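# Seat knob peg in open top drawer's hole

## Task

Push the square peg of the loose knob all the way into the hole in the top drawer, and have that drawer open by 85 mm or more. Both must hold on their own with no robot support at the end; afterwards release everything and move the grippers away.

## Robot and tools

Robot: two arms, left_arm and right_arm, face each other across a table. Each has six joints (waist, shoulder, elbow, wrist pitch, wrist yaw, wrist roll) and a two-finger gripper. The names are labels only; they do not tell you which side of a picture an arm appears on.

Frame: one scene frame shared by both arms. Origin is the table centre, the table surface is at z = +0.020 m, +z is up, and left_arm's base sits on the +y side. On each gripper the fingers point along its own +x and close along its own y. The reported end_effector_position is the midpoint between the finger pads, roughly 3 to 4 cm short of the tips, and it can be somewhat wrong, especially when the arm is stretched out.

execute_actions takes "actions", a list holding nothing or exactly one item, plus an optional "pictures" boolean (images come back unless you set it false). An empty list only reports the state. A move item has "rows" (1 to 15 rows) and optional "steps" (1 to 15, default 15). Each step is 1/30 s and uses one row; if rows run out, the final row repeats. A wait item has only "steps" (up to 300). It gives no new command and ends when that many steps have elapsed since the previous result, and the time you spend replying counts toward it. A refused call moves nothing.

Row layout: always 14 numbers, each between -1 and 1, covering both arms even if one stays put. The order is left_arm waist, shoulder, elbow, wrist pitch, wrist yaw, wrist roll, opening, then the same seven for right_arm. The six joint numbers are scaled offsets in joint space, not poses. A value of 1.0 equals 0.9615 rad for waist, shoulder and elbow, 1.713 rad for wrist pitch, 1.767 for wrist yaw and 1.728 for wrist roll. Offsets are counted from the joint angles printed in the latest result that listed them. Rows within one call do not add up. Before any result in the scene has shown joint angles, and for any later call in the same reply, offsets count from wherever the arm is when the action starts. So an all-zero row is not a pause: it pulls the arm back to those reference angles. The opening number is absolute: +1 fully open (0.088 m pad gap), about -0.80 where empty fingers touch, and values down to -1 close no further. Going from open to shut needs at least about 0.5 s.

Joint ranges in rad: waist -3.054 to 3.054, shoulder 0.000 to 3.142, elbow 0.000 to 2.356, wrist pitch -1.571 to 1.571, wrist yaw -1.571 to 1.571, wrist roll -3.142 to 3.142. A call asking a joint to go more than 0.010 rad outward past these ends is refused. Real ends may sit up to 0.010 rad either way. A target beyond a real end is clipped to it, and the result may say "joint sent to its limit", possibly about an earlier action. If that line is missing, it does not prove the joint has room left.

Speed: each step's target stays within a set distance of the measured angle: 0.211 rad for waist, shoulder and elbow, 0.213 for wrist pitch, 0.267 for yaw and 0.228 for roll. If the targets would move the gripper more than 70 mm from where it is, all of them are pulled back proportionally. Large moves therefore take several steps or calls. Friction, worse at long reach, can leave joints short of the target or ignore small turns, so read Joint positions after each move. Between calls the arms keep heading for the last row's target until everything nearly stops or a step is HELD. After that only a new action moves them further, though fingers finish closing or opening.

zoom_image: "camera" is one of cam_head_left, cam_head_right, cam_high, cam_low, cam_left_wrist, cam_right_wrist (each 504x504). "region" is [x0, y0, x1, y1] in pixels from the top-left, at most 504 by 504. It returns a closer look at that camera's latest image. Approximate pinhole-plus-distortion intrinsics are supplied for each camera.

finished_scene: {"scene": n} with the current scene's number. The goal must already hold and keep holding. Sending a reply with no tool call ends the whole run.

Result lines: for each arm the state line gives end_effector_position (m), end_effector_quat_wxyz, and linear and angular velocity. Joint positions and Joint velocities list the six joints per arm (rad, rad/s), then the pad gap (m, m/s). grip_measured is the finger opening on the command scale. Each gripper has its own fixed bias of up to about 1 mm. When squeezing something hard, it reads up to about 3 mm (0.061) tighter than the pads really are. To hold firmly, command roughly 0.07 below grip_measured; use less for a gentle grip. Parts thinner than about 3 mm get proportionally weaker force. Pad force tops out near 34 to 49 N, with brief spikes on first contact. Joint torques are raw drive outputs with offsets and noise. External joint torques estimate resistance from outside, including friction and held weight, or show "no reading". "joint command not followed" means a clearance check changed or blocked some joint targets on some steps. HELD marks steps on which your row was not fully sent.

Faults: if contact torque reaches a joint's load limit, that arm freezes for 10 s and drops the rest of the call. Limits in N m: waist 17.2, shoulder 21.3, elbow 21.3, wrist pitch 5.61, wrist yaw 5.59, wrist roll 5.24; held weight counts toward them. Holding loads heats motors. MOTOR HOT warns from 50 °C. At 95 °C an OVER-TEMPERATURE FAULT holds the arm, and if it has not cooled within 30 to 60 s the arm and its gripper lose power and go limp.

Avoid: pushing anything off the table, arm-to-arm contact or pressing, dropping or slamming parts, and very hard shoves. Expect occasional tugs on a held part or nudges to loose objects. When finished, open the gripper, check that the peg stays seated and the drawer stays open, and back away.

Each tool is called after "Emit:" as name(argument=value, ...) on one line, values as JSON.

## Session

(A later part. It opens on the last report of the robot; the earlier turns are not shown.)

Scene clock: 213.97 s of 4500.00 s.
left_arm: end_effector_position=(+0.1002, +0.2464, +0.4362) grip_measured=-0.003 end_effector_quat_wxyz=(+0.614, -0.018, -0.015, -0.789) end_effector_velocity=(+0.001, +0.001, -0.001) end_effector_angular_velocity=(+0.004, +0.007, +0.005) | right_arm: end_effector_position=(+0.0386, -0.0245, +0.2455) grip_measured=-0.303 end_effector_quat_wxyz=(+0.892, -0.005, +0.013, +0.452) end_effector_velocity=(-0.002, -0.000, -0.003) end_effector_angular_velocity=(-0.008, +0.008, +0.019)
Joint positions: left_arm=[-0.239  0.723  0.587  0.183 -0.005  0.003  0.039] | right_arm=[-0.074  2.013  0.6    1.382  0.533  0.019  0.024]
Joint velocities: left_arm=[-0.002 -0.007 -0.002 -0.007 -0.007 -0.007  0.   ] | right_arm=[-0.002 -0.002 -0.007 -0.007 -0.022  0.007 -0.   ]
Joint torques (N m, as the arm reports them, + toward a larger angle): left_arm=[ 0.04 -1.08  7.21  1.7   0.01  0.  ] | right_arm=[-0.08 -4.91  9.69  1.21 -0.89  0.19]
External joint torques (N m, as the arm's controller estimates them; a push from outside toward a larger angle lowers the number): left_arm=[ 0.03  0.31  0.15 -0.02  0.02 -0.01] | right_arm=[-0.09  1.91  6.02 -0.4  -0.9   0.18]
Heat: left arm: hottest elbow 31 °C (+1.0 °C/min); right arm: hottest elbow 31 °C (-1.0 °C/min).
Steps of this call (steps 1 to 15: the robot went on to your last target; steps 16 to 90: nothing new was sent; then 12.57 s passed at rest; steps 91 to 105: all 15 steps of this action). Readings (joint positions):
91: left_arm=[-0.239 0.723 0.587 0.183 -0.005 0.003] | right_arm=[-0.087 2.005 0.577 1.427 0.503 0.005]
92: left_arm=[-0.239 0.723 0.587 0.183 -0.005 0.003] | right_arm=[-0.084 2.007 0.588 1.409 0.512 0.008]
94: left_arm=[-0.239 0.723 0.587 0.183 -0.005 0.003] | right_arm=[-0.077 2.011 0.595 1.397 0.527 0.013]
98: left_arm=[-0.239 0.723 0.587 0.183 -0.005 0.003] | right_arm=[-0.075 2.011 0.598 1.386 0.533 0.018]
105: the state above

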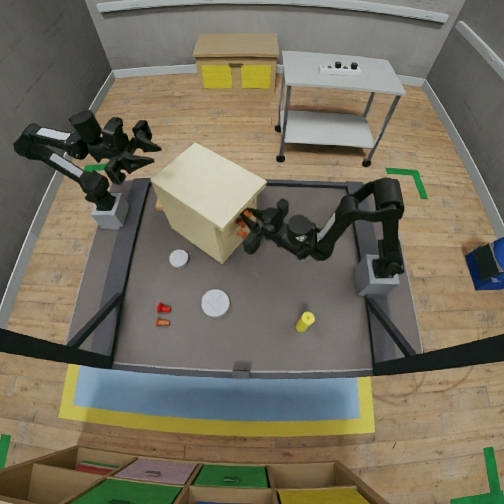

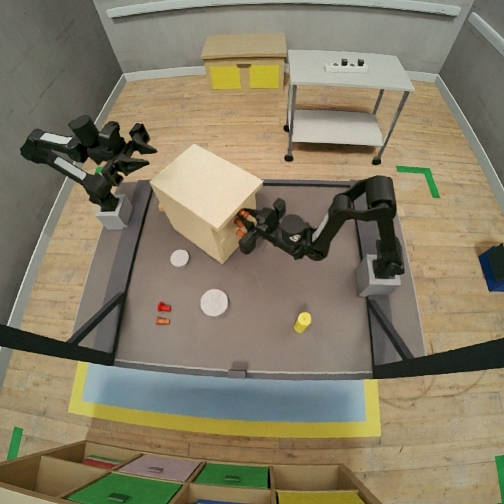

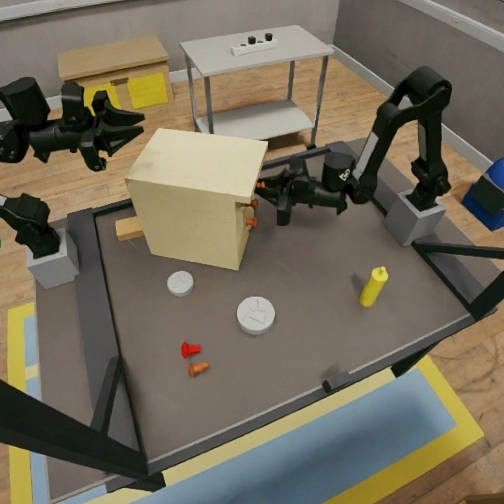

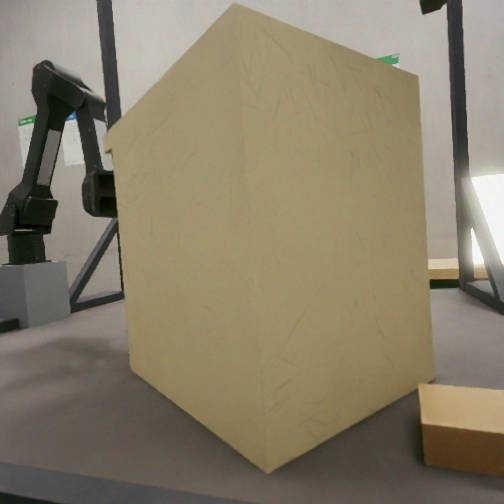

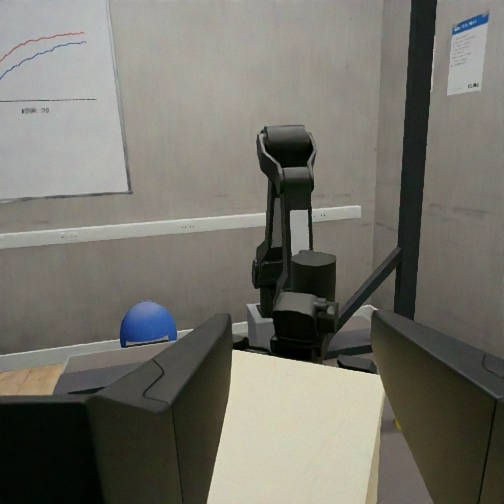

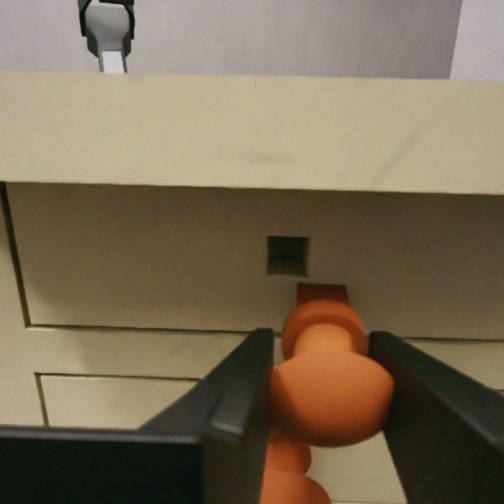

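Emit:
execute_actions(actions=[{"rows":[[-0.77,0.4,0.7,-0.6,0,-0.57,0.2,0.167,-0.15,-0.21,0.05,0.08,-0.01,-0.4]]}], pictures=false)

Emit:
execute_actions(actions=[{"steps":15}], pictures=false)

Emit:
execute_actions(actions=[{"rows":[[0,0.8,0.8,-0.25,0,0,0.2,0,-0.7,-0.15,-0.7,0,0,-0.4]]}], pictures=false)

Emit:
execute_actions(actions=[{"steps":20}])

Scene clock: 234.70 s of 4500.00 s.
left_arm: end_effector_position=(-0.0958, +0.3438, +0.4539) grip_measured=+0.197 end_effector_quat_wxyz=(+0.359, +0.087, +0.456, -0.810) end_effector_velocity=(+0.085, +0.206, -0.164) end_effector_angular_velocity=(+1.570, -0.475, +0.173) | right_arm: end_effector_position=(-0.0080, -0.0693, +0.2560) grip_measured=-0.306 end_effector_quat_wxyz=(+0.888, -0.003, +0.005, +0.461) end_effector_velocity=(+0.000, -0.001, +0.001) end_effector_angular_velocity=(-0.007, -0.006, +0.005)
Joint positions: left_arm=[-0.955  1.096  1.246 -0.637 -0.002 -0.872  0.049] | right_arm=[0.084 1.881 0.403 1.463 0.672 0.008 0.024]
Joint velocities: left_arm=[-0.379 -0.076  0.32  -1.678 -0.007 -1.165  0.   ] | right_arm=[-0.002 -0.012 -0.007 -0.007 -0.007 -0.007 -0.   ]
Joint torques (N m, as the arm reports them, + toward a larger angle): left_arm=[ 1.02 -1.37  4.99  1.   -0.09 -0.14] | right_arm=[ 0.24 -5.85  3.08  1.62  0.11 -0.13]
External joint torques (N m, as the arm's controller estimates them; a push from outside toward a larger angle lowers the number): left_arm=[ 0.21  0.07  0.08 -0.19  0.15 -0.12] | right_arm=[ 0.21 -0.32 -0.22  0.09  0.11 -0.14]
Heat: left arm: hottest elbow 32 °C (+2.0 °C/min); right arm: hottest elbow 33 °C (-1.0 °C/min).
Steps of this call (steps 1 to 15: the robot went on to your last target; steps 16 to 90: nothing new was sent; then 17.23 s passed at rest; steps 91 to 105: all 15 steps of this action). Readings (joint positions):
91: left_arm=[-0.257 0.745 0.611 0.145 -0.016 -0.037] | right_arm=[-0.065 2.000 0.579 1.386 0.556 0.019]
92: left_arm=[-0.312 0.790 0.667 0.078 -0.017 -0.104] | right_arm=[-0.031 1.973 0.536 1.409 0.590 0.019]
94: left_arm=[-0.427 0.909 0.787 -0.026 -0.011 -0.224] | right_arm=[0.045 1.915 0.454 1.444 0.630 0.014]
98: left_arm=[-0.649 1.075 0.997 -0.261 -0.010 -0.468] | right_arm=[0.084 1.884 0.413 1.459 0.662 0.009]
105: the state above

Scene clock: 235.20 s of 4500.00 s.
left_arm: end_effector_position=(-0.0807, +0.3617, +0.4178) grip_measured=+0.197 end_effector_quat_wxyz=(+0.391, +0.160, +0.509, -0.750) end_effector_velocity=(+0.001, +0.000, -0.003) end_effector_angular_velocity=(+0.017, -0.003, +0.017) | right_arm: end_effector_position=(-0.0079, -0.0695, +0.2562) grip_measured=-0.306 end_effector_quat_wxyz=(+0.888, -0.003, +0.005, +0.460) end_effector_velocity=(+0.004, -0.002, -0.002) end_effector_angular_velocity=(-0.021, -0.007, -0.015)
Joint positions: left_arm=[-0.976  1.106  1.255 -0.841 -0.002 -0.978  0.049] | right_arm=[0.084 1.88  0.403 1.463 0.672 0.008 0.024]
Joint velocities: left_arm=[-0.002  0.002 -0.002 -0.007 -0.007 -0.022 -0.   ] | right_arm=[-0.007 -0.007 -0.002 -0.022  0.007 -0.007 -0.   ]
Joint torques (N m, as the arm reports them, + toward a larger angle): left_arm=[-0.23 -2.54  7.2   1.36 -0.15 -0.11] | right_arm=[ 0.25 -5.86  3.13  1.63  0.12 -0.14]
External joint torques (N m, as the arm's controller estimates them; a push from outside toward a larger angle lowers the number): left_arm=[-0.23  0.54  0.72 -0.17 -0.11 -0.15] | right_arm=[ 0.26 -0.31 -0.18  0.09  0.11 -0.15]
Heat: left arm: hottest elbow 32 °C (+2.0 °C/min); right arm: hottest elbow 33 °C (-1.0 °C/min).
Steps of this call (steps 1 to 15: the robot went on to your last target). Readings (joint positions):
1: left_arm=[-0.964 1.095 1.254 -0.695 -0.002 -0.906] | right_arm=[0.084 1.880 0.403 1.463 0.672 0.008]
2: left_arm=[-0.968 1.095 1.255 -0.746 -0.002 -0.929] | right_arm=[0.084 1.880 0.403 1.463 0.672 0.008]
4: left_arm=[-0.971 1.101 1.255 -0.803 -0.002 -0.956] | right_arm=[0.084 1.880 0.403 1.463 0.672 0.008]
8: left_arm=[-0.975 1.106 1.255 -0.832 -0.002 -0.973] | right_arm=[0.084 1.880 0.403 1.463 0.672 0.008]
15: the state above

Scene clock: 235.70 s of 4500.00 s.
left_arm: end_effector_position=(-0.1779, +0.2980, +0.3826) grip_measured=+0.197 end_effector_quat_wxyz=(+0.452, +0.329, +0.515, -0.650) end_effector_velocity=(-0.077, -0.048, -0.190) end_effector_angular_velocity=(+0.302, -0.442, +0.001) | right_arm: end_effector_position=(-0.0037, -0.1434, +0.2641) grip_measured=-0.306 end_effector_quat_wxyz=(+0.875, -0.158, +0.073, +0.453) end_effector_velocity=(+0.007, -0.117, -0.292) end_effector_angular_velocity=(-1.717, -0.116, +0.010)
Joint positions: left_arm=[-0.976  1.832  1.988 -1.259 -0.002 -0.978  0.049] | right_arm=[0.085 1.222 0.268 0.601 0.674 0.008 0.024]
Joint velocities: left_arm=[-0.002  0.608  0.198 -0.125  0.007 -0.007 -0.   ] | right_arm=[-0.002 -0.071 -0.012 -1.766 -0.007 -0.022  0.   ]
Joint torques (N m, as the arm reports them, + toward a larger angle): left_arm=[ 0.12 -7.43  8.02  0.72 -0.01  0.  ] | right_arm=[-0.07 -2.97  5.32  1.17  0.11  0.03]
External joint torques (N m, as the arm's controller estimates them; a push from outside toward a larger angle lowers the number): left_arm=[ 0.14  2.09  1.31 -0.14  0.04 -0.01] | right_arm=[-0.07 -0.3   0.31 -0.24 -0.02  0.02]
Heat: left arm: hottest elbow 32 °C (+2.0 °C/min); right arm: hottest elbow 33 °C (-1.0 °C/min).
Steps of this call (steps 1 to 15: all 15 steps of this action). Readings (joint positions):
1: left_arm=[-0.976 1.130 1.281 -0.884 -0.002 -0.978] | right_arm=[0.084 1.856 0.390 1.431 0.670 0.008]
2: left_arm=[-0.976 1.176 1.344 -0.963 -0.002 -0.978] | right_arm=[0.085 1.804 0.359 1.357 0.667 0.008]
4: left_arm=[-0.976 1.287 1.468 -1.056 -0.002 -0.978] | right_arm=[0.085 1.687 0.295 1.243 0.674 0.008]
8: left_arm=[-0.976 1.514 1.694 -1.223 -0.002 -0.978] | right_arm=[0.085 1.463 0.268 1.005 0.674 0.008]
15: the state above

Scene clock: 236.37 s of 4500.00 s.
left_arm: end_effector_position=(-0.1843, +0.2938, +0.3766) grip_measured=+0.197 end_effector_quat_wxyz=(+0.454, +0.334, +0.515, -0.646) end_effector_velocity=(+0.002, +0.001, -0.001) end_effector_angular_velocity=(+0.012, -0.001, +0.006) | right_arm: end_effector_position=(-0.0017, -0.1762, +0.2098) grip_measured=-0.306 end_effector_quat_wxyz=(+0.837, -0.305, +0.139, +0.433) end_effector_velocity=(-0.002, -0.003, -0.006) end_effector_angular_velocity=(-0.045, -0.002, +0.025)
Joint positions: left_arm=[-0.976  1.871  2.019 -1.267 -0.002 -0.978  0.049] | right_arm=[0.085 1.214 0.259 0.266 0.674 0.008 0.024]
Joint velocities: left_arm=[ 0.002 -0.002 -0.002 -0.007  0.007 -0.007 -0.   ] | right_arm=[-0.002 -0.007 -0.002 -0.037 -0.022 -0.022 -0.   ]
Joint torques (N m, as the arm reports them, + toward a larger angle): left_arm=[ 0.04 -6.66  6.69  0.89 -0.03  0.  ] | right_arm=[-0.07 -2.97  6.09  1.04  0.24  0.04]
External joint torques (N m, as the arm's controller estimates them; a push from outside toward a larger angle lowers the number): left_arm=[ 0.02  1.51  0.75 -0.13  0.02 -0.02] | right_arm=[-0.08 -0.16  0.71 -0.35 -0.01  0.01]
Heat: left arm: hottest elbow 32 °C (+2.0 °C/min); right arm: hottest elbow 33 °C (-1.0 °C/min).
Steps of this call (steps 1 to 20: the robot went on to your last target). Readings (joint positions):
1: left_arm=[-0.976 1.849 1.992 -1.264 -0.002 -0.978] | right_arm=[0.085 1.221 0.267 0.541 0.674 0.008]
2: left_arm=[-0.976 1.861 1.995 -1.266 -0.002 -0.978] | right_arm=[0.085 1.220 0.267 0.481 0.674 0.008]
4: left_arm=[-0.976 1.871 2.000 -1.266 -0.002 -0.978] | right_arm=[0.085 1.219 0.265 0.371 0.674 0.008]
8: left_arm=[-0.976 1.871 2.017 -1.267 -0.002 -0.978] | right_arm=[0.085 1.218 0.259 0.288 0.674 0.008]
20: the state above

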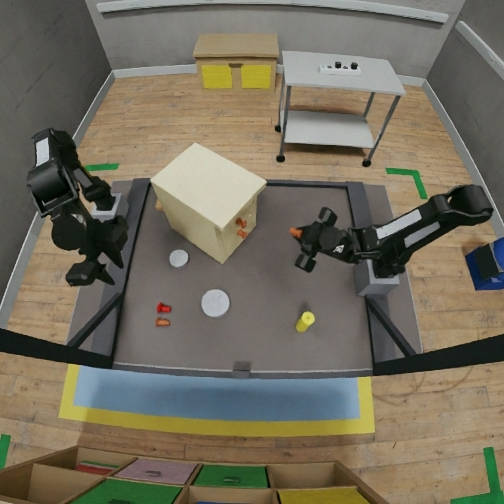

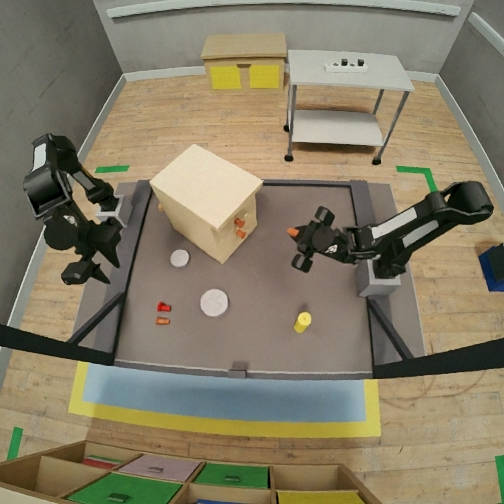

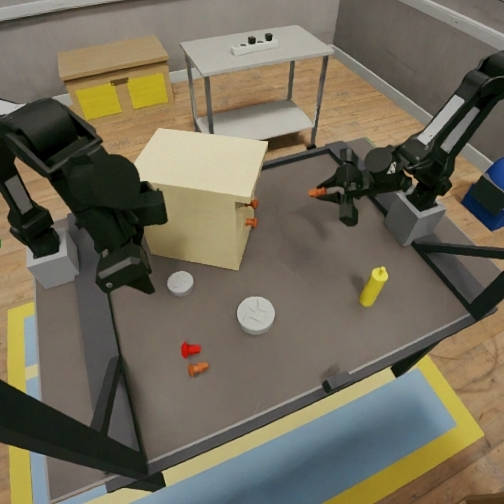

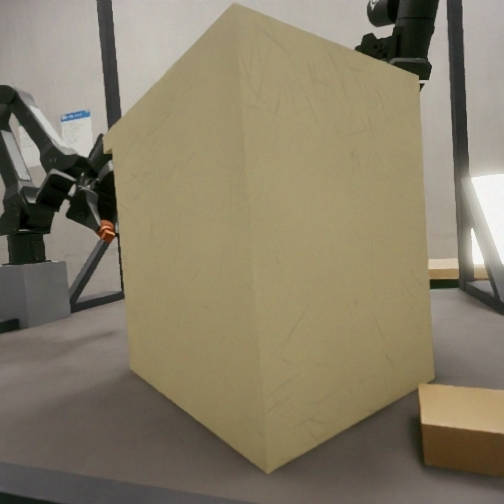

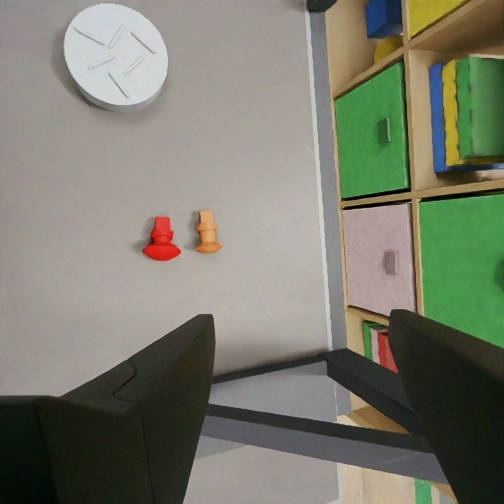

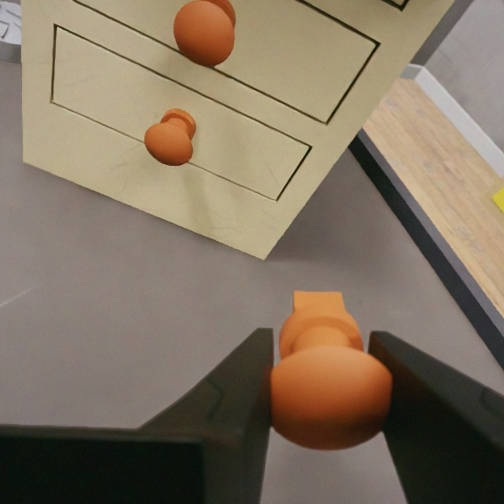

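Emit:
execute_actions(actions=[{"rows":[[0,0.751,0.286,0,0,0,0.2,-0.66,0.6,0.563,-0.428,-0.381,0,-0.4]]}], pictures=false)

Emit:
execute_actions(actions=[{"steps":20}])

Scene clock: 241.77 s of 4500.00 s.
left_arm: end_effector_position=(-0.2498, +0.2508, +0.1867) grip_measured=+0.197 end_effector_quat_wxyz=(+0.488, +0.459, +0.504, -0.545) end_effector_velocity=(+0.033, +0.022, -0.534) end_effector_angular_velocity=(+0.604, -0.932, +0.006) | right_arm: end_effector_position=(+0.0765, -0.2034, +0.1134) grip_measured=-0.306 end_effector_quat_wxyz=(+0.663, -0.318, +0.579, +0.353) end_effector_velocity=(-0.042, -0.029, -0.032) end_effector_angular_velocity=(-0.134, +0.266, +0.015)
Joint positions: left_arm=[-0.976  2.468  2.282 -1.26  -0.002 -0.978  0.049] | right_arm=[-0.546  1.782  0.781 -0.443  0.014  0.008  0.024]
Joint velocities: left_arm=[-0.002  1.131  0.056 -0.037 -0.007 -0.007  0.   ] | right_arm=[-0.012  0.1   -0.002 -0.154 -0.154 -0.007  0.   ]
Joint torques (N m, as the arm reports them, + toward a larger angle): left_arm=[-0.12 -8.44  6.71  0.29 -0.08  0.  ] | right_arm=[ 0.15 -5.17  6.94  0.3  -0.16  0.01]
External joint torques (N m, as the arm's controller estimates them; a push from outside toward a larger angle lowers the number): left_arm=[-0.12  3.35  1.01 -0.11 -0.02  0.  ] | right_arm=[-0.17  1.35  1.81 -0.34 -0.11  0.02]
Heat: left arm: hottest elbow 32 °C (+2.0 °C/min); right arm: hottest elbow 33 °C (-1.0 °C/min).
Steps of this call (steps 1 to 15: the robot went on to your last target; steps 16 to 90: nothing new was sent; then 1.90 s passed at rest; steps 91 to 105: all 15 steps of this action). Readings (joint positions):
91: left_arm=[-0.976 1.895 2.046 -1.286 -0.002 -0.978] | right_arm=[0.065 1.235 0.281 0.229 0.627 0.008]
92: left_arm=[-0.976 1.938 2.110 -1.288 -0.002 -0.978] | right_arm=[0.007 1.287 0.334 0.161 0.543 0.008]
94: left_arm=[-0.976 2.033 2.222 -1.251 -0.002 -0.978] | right_arm=[-0.109 1.411 0.453 0.047 0.395 0.008]
98: left_arm=[-0.976 2.194 2.273 -1.259 -0.002 -0.978] | right_arm=[-0.334 1.639 0.684 -0.183 0.117 0.008]
105: the state above

Scene clock: 242.43 s of 4500.00 s.
left_arm: end_effector_position=(-0.2435, +0.2549, +0.1283) grip_measured=+0.198 end_effector_quat_wxyz=(+0.498, +0.502, +0.496, -0.504) end_effector_velocity=(+0.000, +0.003, +0.001) end_effector_angular_velocity=(+0.010, -0.002, -0.010) | right_arm: end_effector_position=(+0.0747, -0.2034, +0.1143) grip_measured=-0.306 end_effector_quat_wxyz=(+0.657, -0.317, +0.585, +0.354) end_effector_velocity=(-0.002, -0.002, -0.000) end_effector_angular_velocity=(-0.003, +0.009, +0.006)
Joint positions: left_arm=[-0.976  2.595  2.292 -1.266 -0.002 -0.978  0.049] | right_arm=[-0.547  1.785  0.792 -0.464  0.003  0.008  0.024]
Joint velocities: left_arm=[-0.002 -0.002 -0.002 -0.007  0.007  0.007 -0.   ] | right_arm=[-0.002 -0.002 -0.002 -0.007 -0.007 -0.007 -0.   ]
Joint torques (N m, as the arm reports them, + toward a larger angle): left_arm=[ -0.06 -10.35   6.08   0.34  -0.05   0.  ] | right_arm=[-0.31 -4.47  5.99  0.12 -0.12  0.01]
External joint torques (N m, as the arm's controller estimates them; a push from outside toward a larger angle lowers the number): left_arm=[0.03 1.75 0.43 0.03 0.   0.  ] | right_arm=[-0.31  1.44  1.62 -0.41 -0.11  0.01]
Heat: left arm: hottest elbow 32 °C (+2.0 °C/min); right arm: hottest elbow 33 °C (-1.0 °C/min).
Steps of this call (steps 1 to 20: the robot went on to your last target). Readings (joint positions):
1: left_arm=[-0.976 2.503 2.283 -1.260 -0.002 -0.978] | right_arm=[-0.546 1.784 0.782 -0.448 0.009 0.008]
2: left_arm=[-0.976 2.533 2.283 -1.262 -0.002 -0.978] | right_arm=[-0.546 1.785 0.784 -0.454 0.007 0.008]
4: left_arm=[-0.976 2.577 2.283 -1.265 -0.002 -0.978] | right_arm=[-0.546 1.785 0.788 -0.458 0.004 0.008]
8: left_arm=[-0.976 2.596 2.284 -1.266 -0.002 -0.978] | right_arm=[-0.546 1.785 0.792 -0.463 0.003 0.008]
20: the state above

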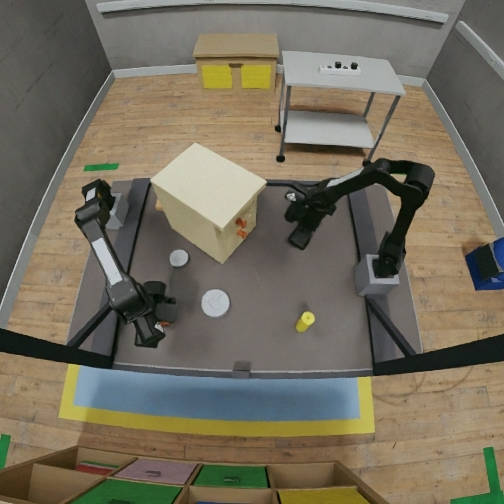

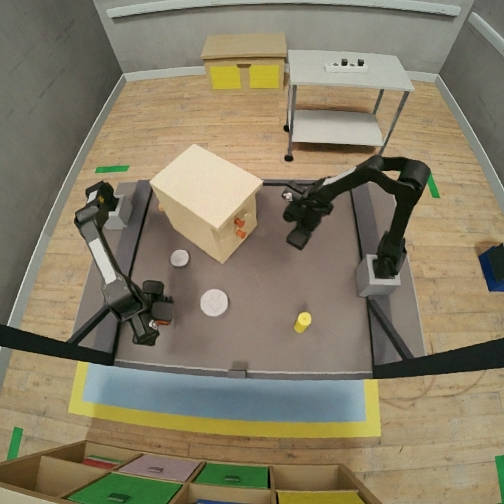

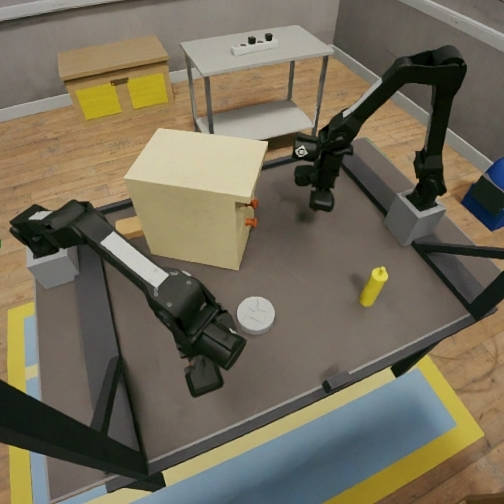

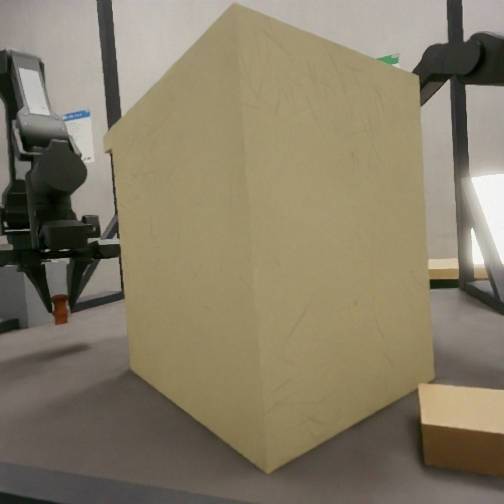

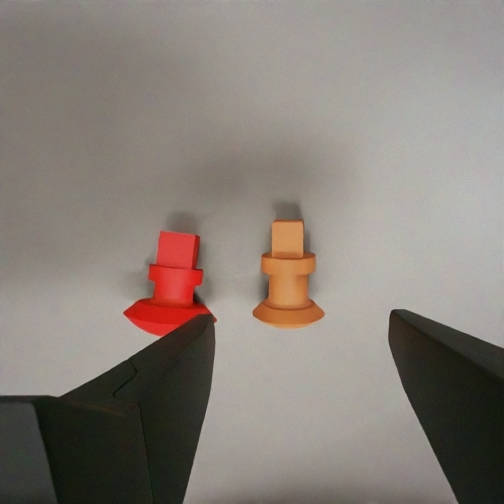

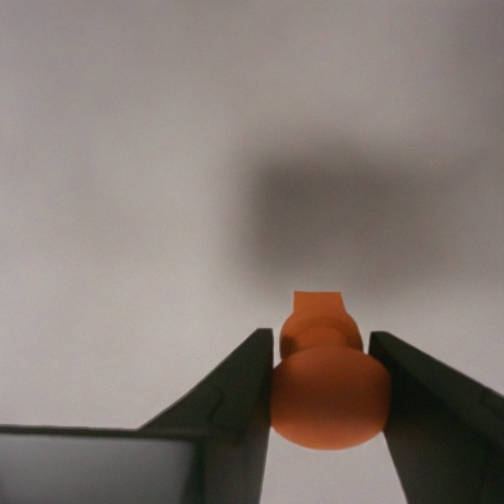

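Emit:
execute_actions(actions=[{"rows":[[0.021,0.1,-0.068,0.087,0,0.012,-0.25,0,0.112,0,0,0,0,-0.4]]}])

Scene clock: 250.97 s of 4500.00 s.
left_arm: end_effector_position=(-0.2417, +0.2443, +0.0681) grip_measured=-0.246 end_effector_quat_wxyz=(+0.498, +0.504, +0.497, -0.500) end_effector_velocity=(+0.005, +0.004, -0.001) end_effector_angular_velocity=(+0.021, -0.018, +0.010) | right_arm: end_effector_position=(+0.0662, -0.2166, +0.0876) grip_measured=-0.306 end_effector_quat_wxyz=(+0.625, -0.336, +0.619, +0.337) end_effector_velocity=(-0.006, -0.005, -0.001) end_effector_angular_velocity=(-0.011, +0.033, +0.005)
Joint positions: left_arm=[-0.955  2.688  2.229 -1.119 -0.001 -0.961  0.027] | right_arm=[-0.547  1.887  0.79  -0.465  0.003  0.008  0.024]
Joint velocities: left_arm=[ 0.002 -0.002 -0.007 -0.022  0.007 -0.007 -0.001] | right_arm=[-0.002 -0.002 -0.007 -0.022 -0.022 -0.007 -0.   ]
Joint torques (N m, as the arm reports them, + toward a larger angle): left_arm=[  0.01 -10.2    5.21   0.42  -0.11   0.12] | right_arm=[ 0.   -4.77  4.41  0.21 -0.01  0.01]
External joint torques (N m, as the arm's controller estimates them; a push from outside toward a larger angle lowers the number): left_arm=[-0.06  2.07 -0.26  0.16 -0.06  0.12] | right_arm=[ 0.02  1.27  0.69 -0.1   0.    0.01]
Heat: left arm: hottest shoulder 32 °C (+1.0 °C/min); right arm: hottest elbow 32 °C (-1.0 °C/min).
Steps of this call (steps 1 to 15: the robot went on to your last target; steps 16 to 90: nothing new was sent; then 5.03 s passed at rest; steps 91 to 105: all 15 steps of this action). Readings (joint positions):
91: left_arm=[-0.975 2.601 2.284 -1.251 -0.002 -0.977] | right_arm=[-0.547 1.795 0.792 -0.465 0.003 0.008]
92: left_arm=[-0.974 2.607 2.274 -1.203 -0.002 -0.972] | right_arm=[-0.547 1.814 0.796 -0.463 0.003 0.008]
94: left_arm=[-0.968 2.631 2.261 -1.150 -0.002 -0.965] | right_arm=[-0.547 1.857 0.798 -0.463 0.003 0.008]
98: left_arm=[-0.957 2.681 2.232 -1.130 -0.002 -0.962] | right_arm=[-0.547 1.887 0.790 -0.465 0.003 0.008]
105: the state above

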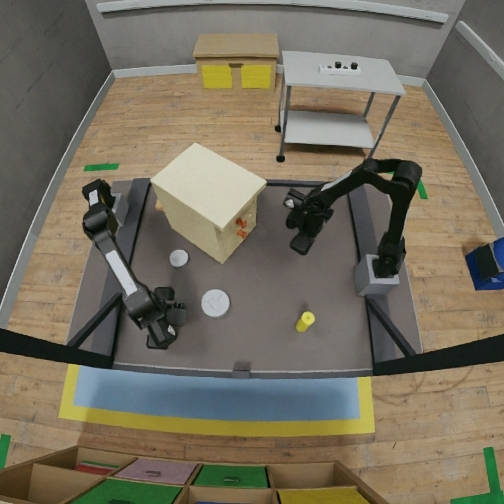

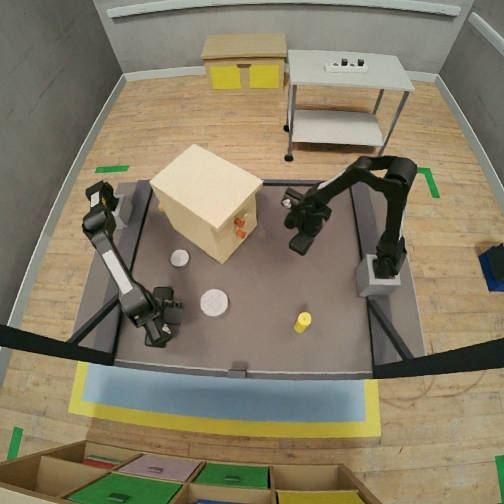

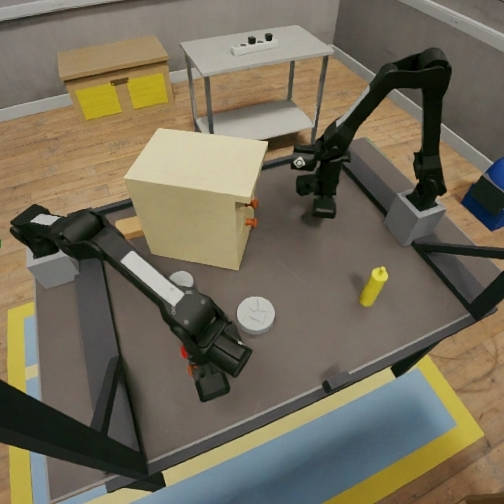

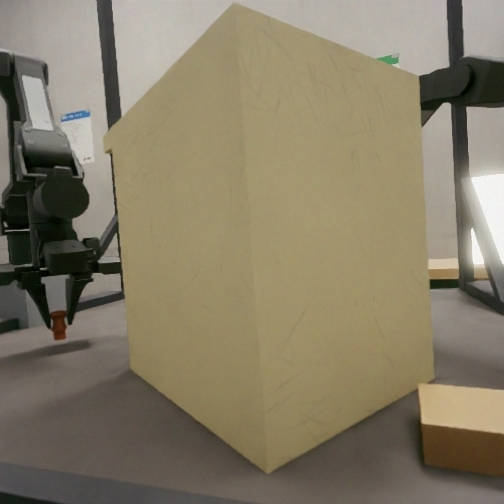

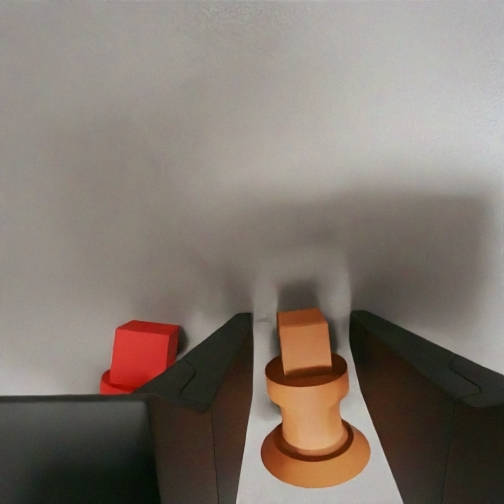

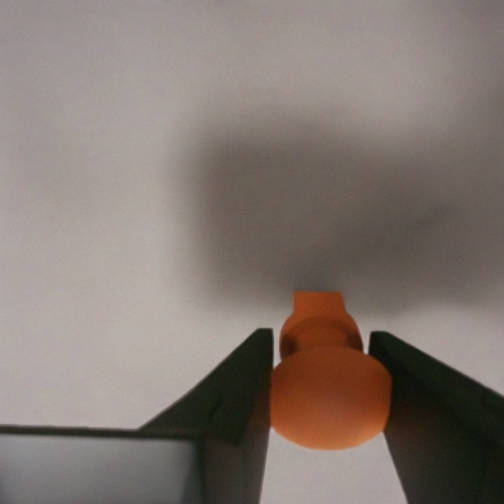

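Emit:
execute_actions(actions=[{"rows":[[0,0.026,0,0.016,0,-0.03,-0.25,0,0.035,0,0,0,0,-0.4]],"steps":12}], pictures=false)

Emit:
execute_actions(actions=[{"rows":[[0,0,0,0,0,0,-0.69,0,0,0,0,0,0,0.3]]}])

Scene clock: 256.57 s of 4500.00 s.
left_arm: end_effector_position=(-0.2450, +0.2420, +0.0647) grip_measured=-0.247 end_effector_quat_wxyz=(+0.509, +0.486, +0.510, -0.494) end_effector_velocity=(+0.004, +0.003, +0.001) end_effector_angular_velocity=(+0.007, -0.022, +0.020) | right_arm: end_effector_position=(+0.0641, -0.2200, +0.0811) grip_measured=-0.306 end_effector_quat_wxyz=(+0.617, -0.340, +0.627, +0.332) end_effector_velocity=(-0.002, -0.003, +0.001) end_effector_angular_velocity=(-0.002, +0.010, +0.005)
Joint positions: left_arm=[-0.955  2.694  2.228 -1.094 -0.001 -1.009  0.027] | right_arm=[-0.547  1.914  0.791 -0.465  0.003  0.008  0.024]
Joint velocities: left_arm=[-0.002 -0.002 -0.002 -0.022 -0.007 -0.022 -0.   ] | right_arm=[-0.002 -0.007 -0.007 -0.007 -0.007 -0.007 -0.   ]
Joint torques (N m, as the arm reports them, + toward a larger angle): left_arm=[-0.13 -8.71  5.7   0.57 -0.05 -0.15] | right_arm=[ 0.   -4.66  4.07  0.07 -0.01  0.01]
External joint torques (N m, as the arm's controller estimates them; a push from outside toward a larger angle lowers the number): left_arm=[-0.13  3.74  0.13  0.27  0.   -0.15] | right_arm=[ 0.04  1.49  0.43 -0.22 -0.01  0.01]
Heat: left arm: hottest shoulder 34 °C (+3.0 °C/min); right arm: hottest elbow 32 °C (+0.0 °C/min).
Steps of this call (steps 1 to 15: the robot went on to your last target; steps 16 to 100: nothing new was sent; then 1.87 s passed at rest; steps 101 to 112: all 12 steps of this action). Readings (joint positions):
101: left_arm=[-0.955 2.688 2.228 -1.117 -0.001 -0.967] | right_arm=[-0.547 1.890 0.790 -0.465 0.003 0.008]
102: left_arm=[-0.955 2.688 2.228 -1.109 -0.001 -0.980] | right_arm=[-0.547 1.894 0.791 -0.465 0.003 0.008]
104: left_arm=[-0.955 2.690 2.228 -1.100 -0.001 -0.995] | right_arm=[-0.547 1.906 0.791 -0.465 0.003 0.008]
108: left_arm=[-0.955 2.693 2.228 -1.096 -0.001 -1.006] | right_arm=[-0.547 1.914 0.791 -0.465 0.003 0.008]
112: the state above

Scene clock: 257.07 s of 4500.00 s.
left_arm: end_effector_position=(-0.2451, +0.2419, +0.0647) grip_measured=-0.607 end_effector_quat_wxyz=(+0.509, +0.486, +0.510, -0.494) end_effector_velocity=(+0.003, -0.001, +0.001) end_effector_angular_velocity=(-0.014, -0.018, +0.005) | right_arm: end_effector_position=(+0.0641, -0.2200, +0.0811) grip_measured=+0.294 end_effector_quat_wxyz=(+0.617, -0.340, +0.627, +0.332) end_effector_velocity=(-0.003, -0.004, +0.001) end_effector_angular_velocity=(-0.010, +0.016, +0.005)
Joint positions: left_arm=[-0.955  2.694  2.228 -1.094 -0.001 -1.009  0.009] | right_arm=[-0.547  1.914  0.791 -0.465  0.003  0.008  0.053]
Joint velocities: left_arm=[-0.002 -0.002 -0.002 -0.007 -0.022 -0.007 -0.   ] | right_arm=[-0.002 -0.007 -0.002 -0.022 -0.007 -0.007  0.001]
Joint torques (N m, as the arm reports them, + toward a larger angle): left_arm=[  0.16 -10.54   5.74   0.36  -0.05  -0.01] | right_arm=[ 0.01 -5.31  4.05  0.1  -0.01  0.01]
External joint torques (N m, as the arm's controller estimates them; a push from outside toward a larger angle lowers the number): left_arm=[ 0.07  1.96  0.1   0.04  0.01 -0.01] | right_arm=[ 0.    0.81  0.43 -0.19  0.    0.01]
Heat: left arm: hottest shoulder 34 °C (+3.0 °C/min); right arm: hottest elbow 31 °C (-1.0 °C/min).
Steps of this call (steps 1 to 15: all 15 steps of this action). Readings (joint positions):
1: left_arm=[-0.955 2.694 2.228 -1.094 -0.001 -1.009] | right_arm=[-0.547 1.914 0.791 -0.465 0.003 0.008]
2: left_arm=[-0.955 2.694 2.228 -1.094 -0.001 -1.009] | right_arm=[-0.547 1.914 0.791 -0.465 0.003 0.008]
4: left_arm=[-0.955 2.694 2.228 -1.094 -0.001 -1.009] | right_arm=[-0.547 1.914 0.791 -0.465 0.003 0.008]
8: left_arm=[-0.955 2.694 2.228 -1.094 -0.001 -1.009] | right_arm=[-0.547 1.914 0.791 -0.465 0.003 0.008]
15: the state above

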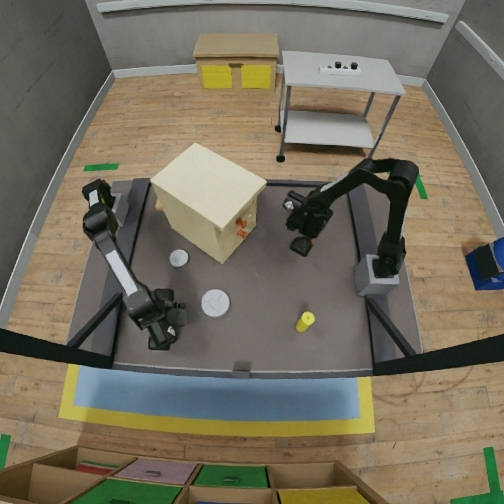

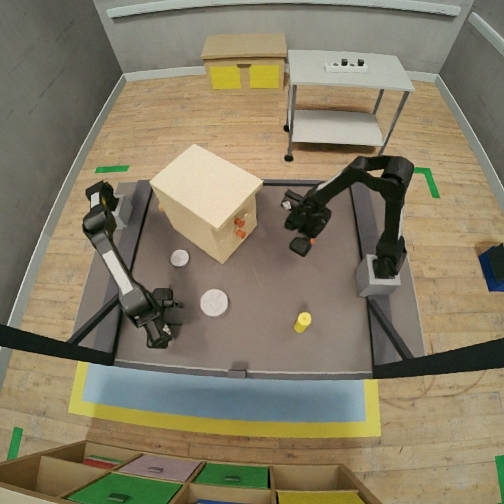

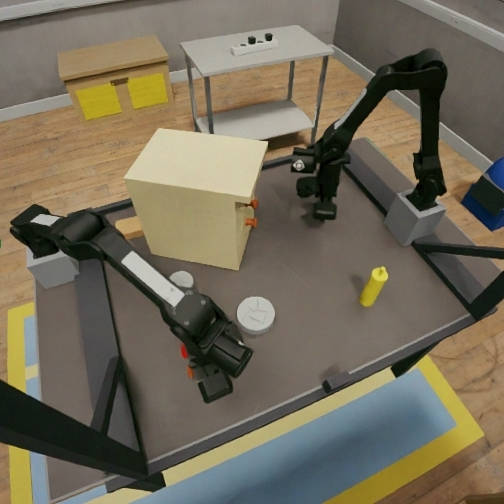

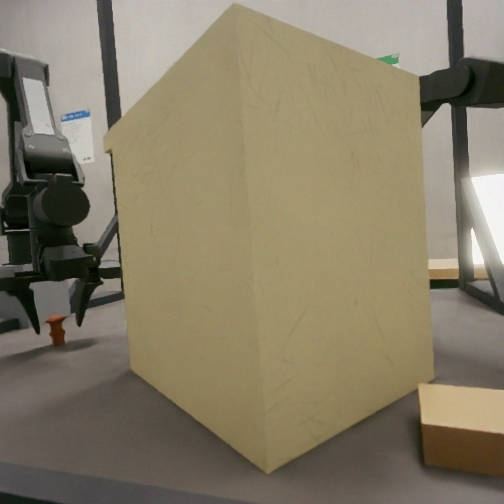

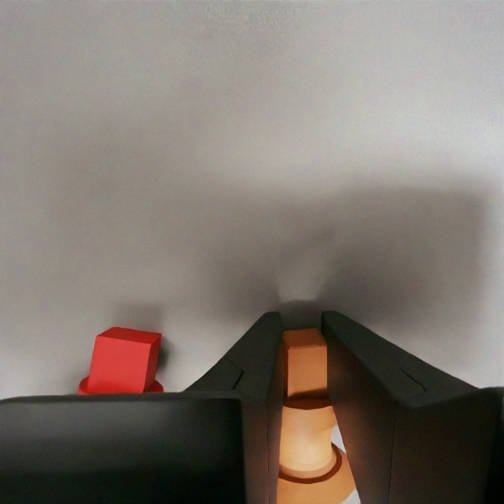

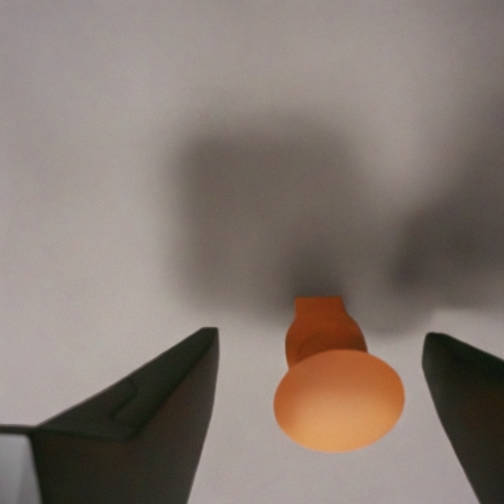

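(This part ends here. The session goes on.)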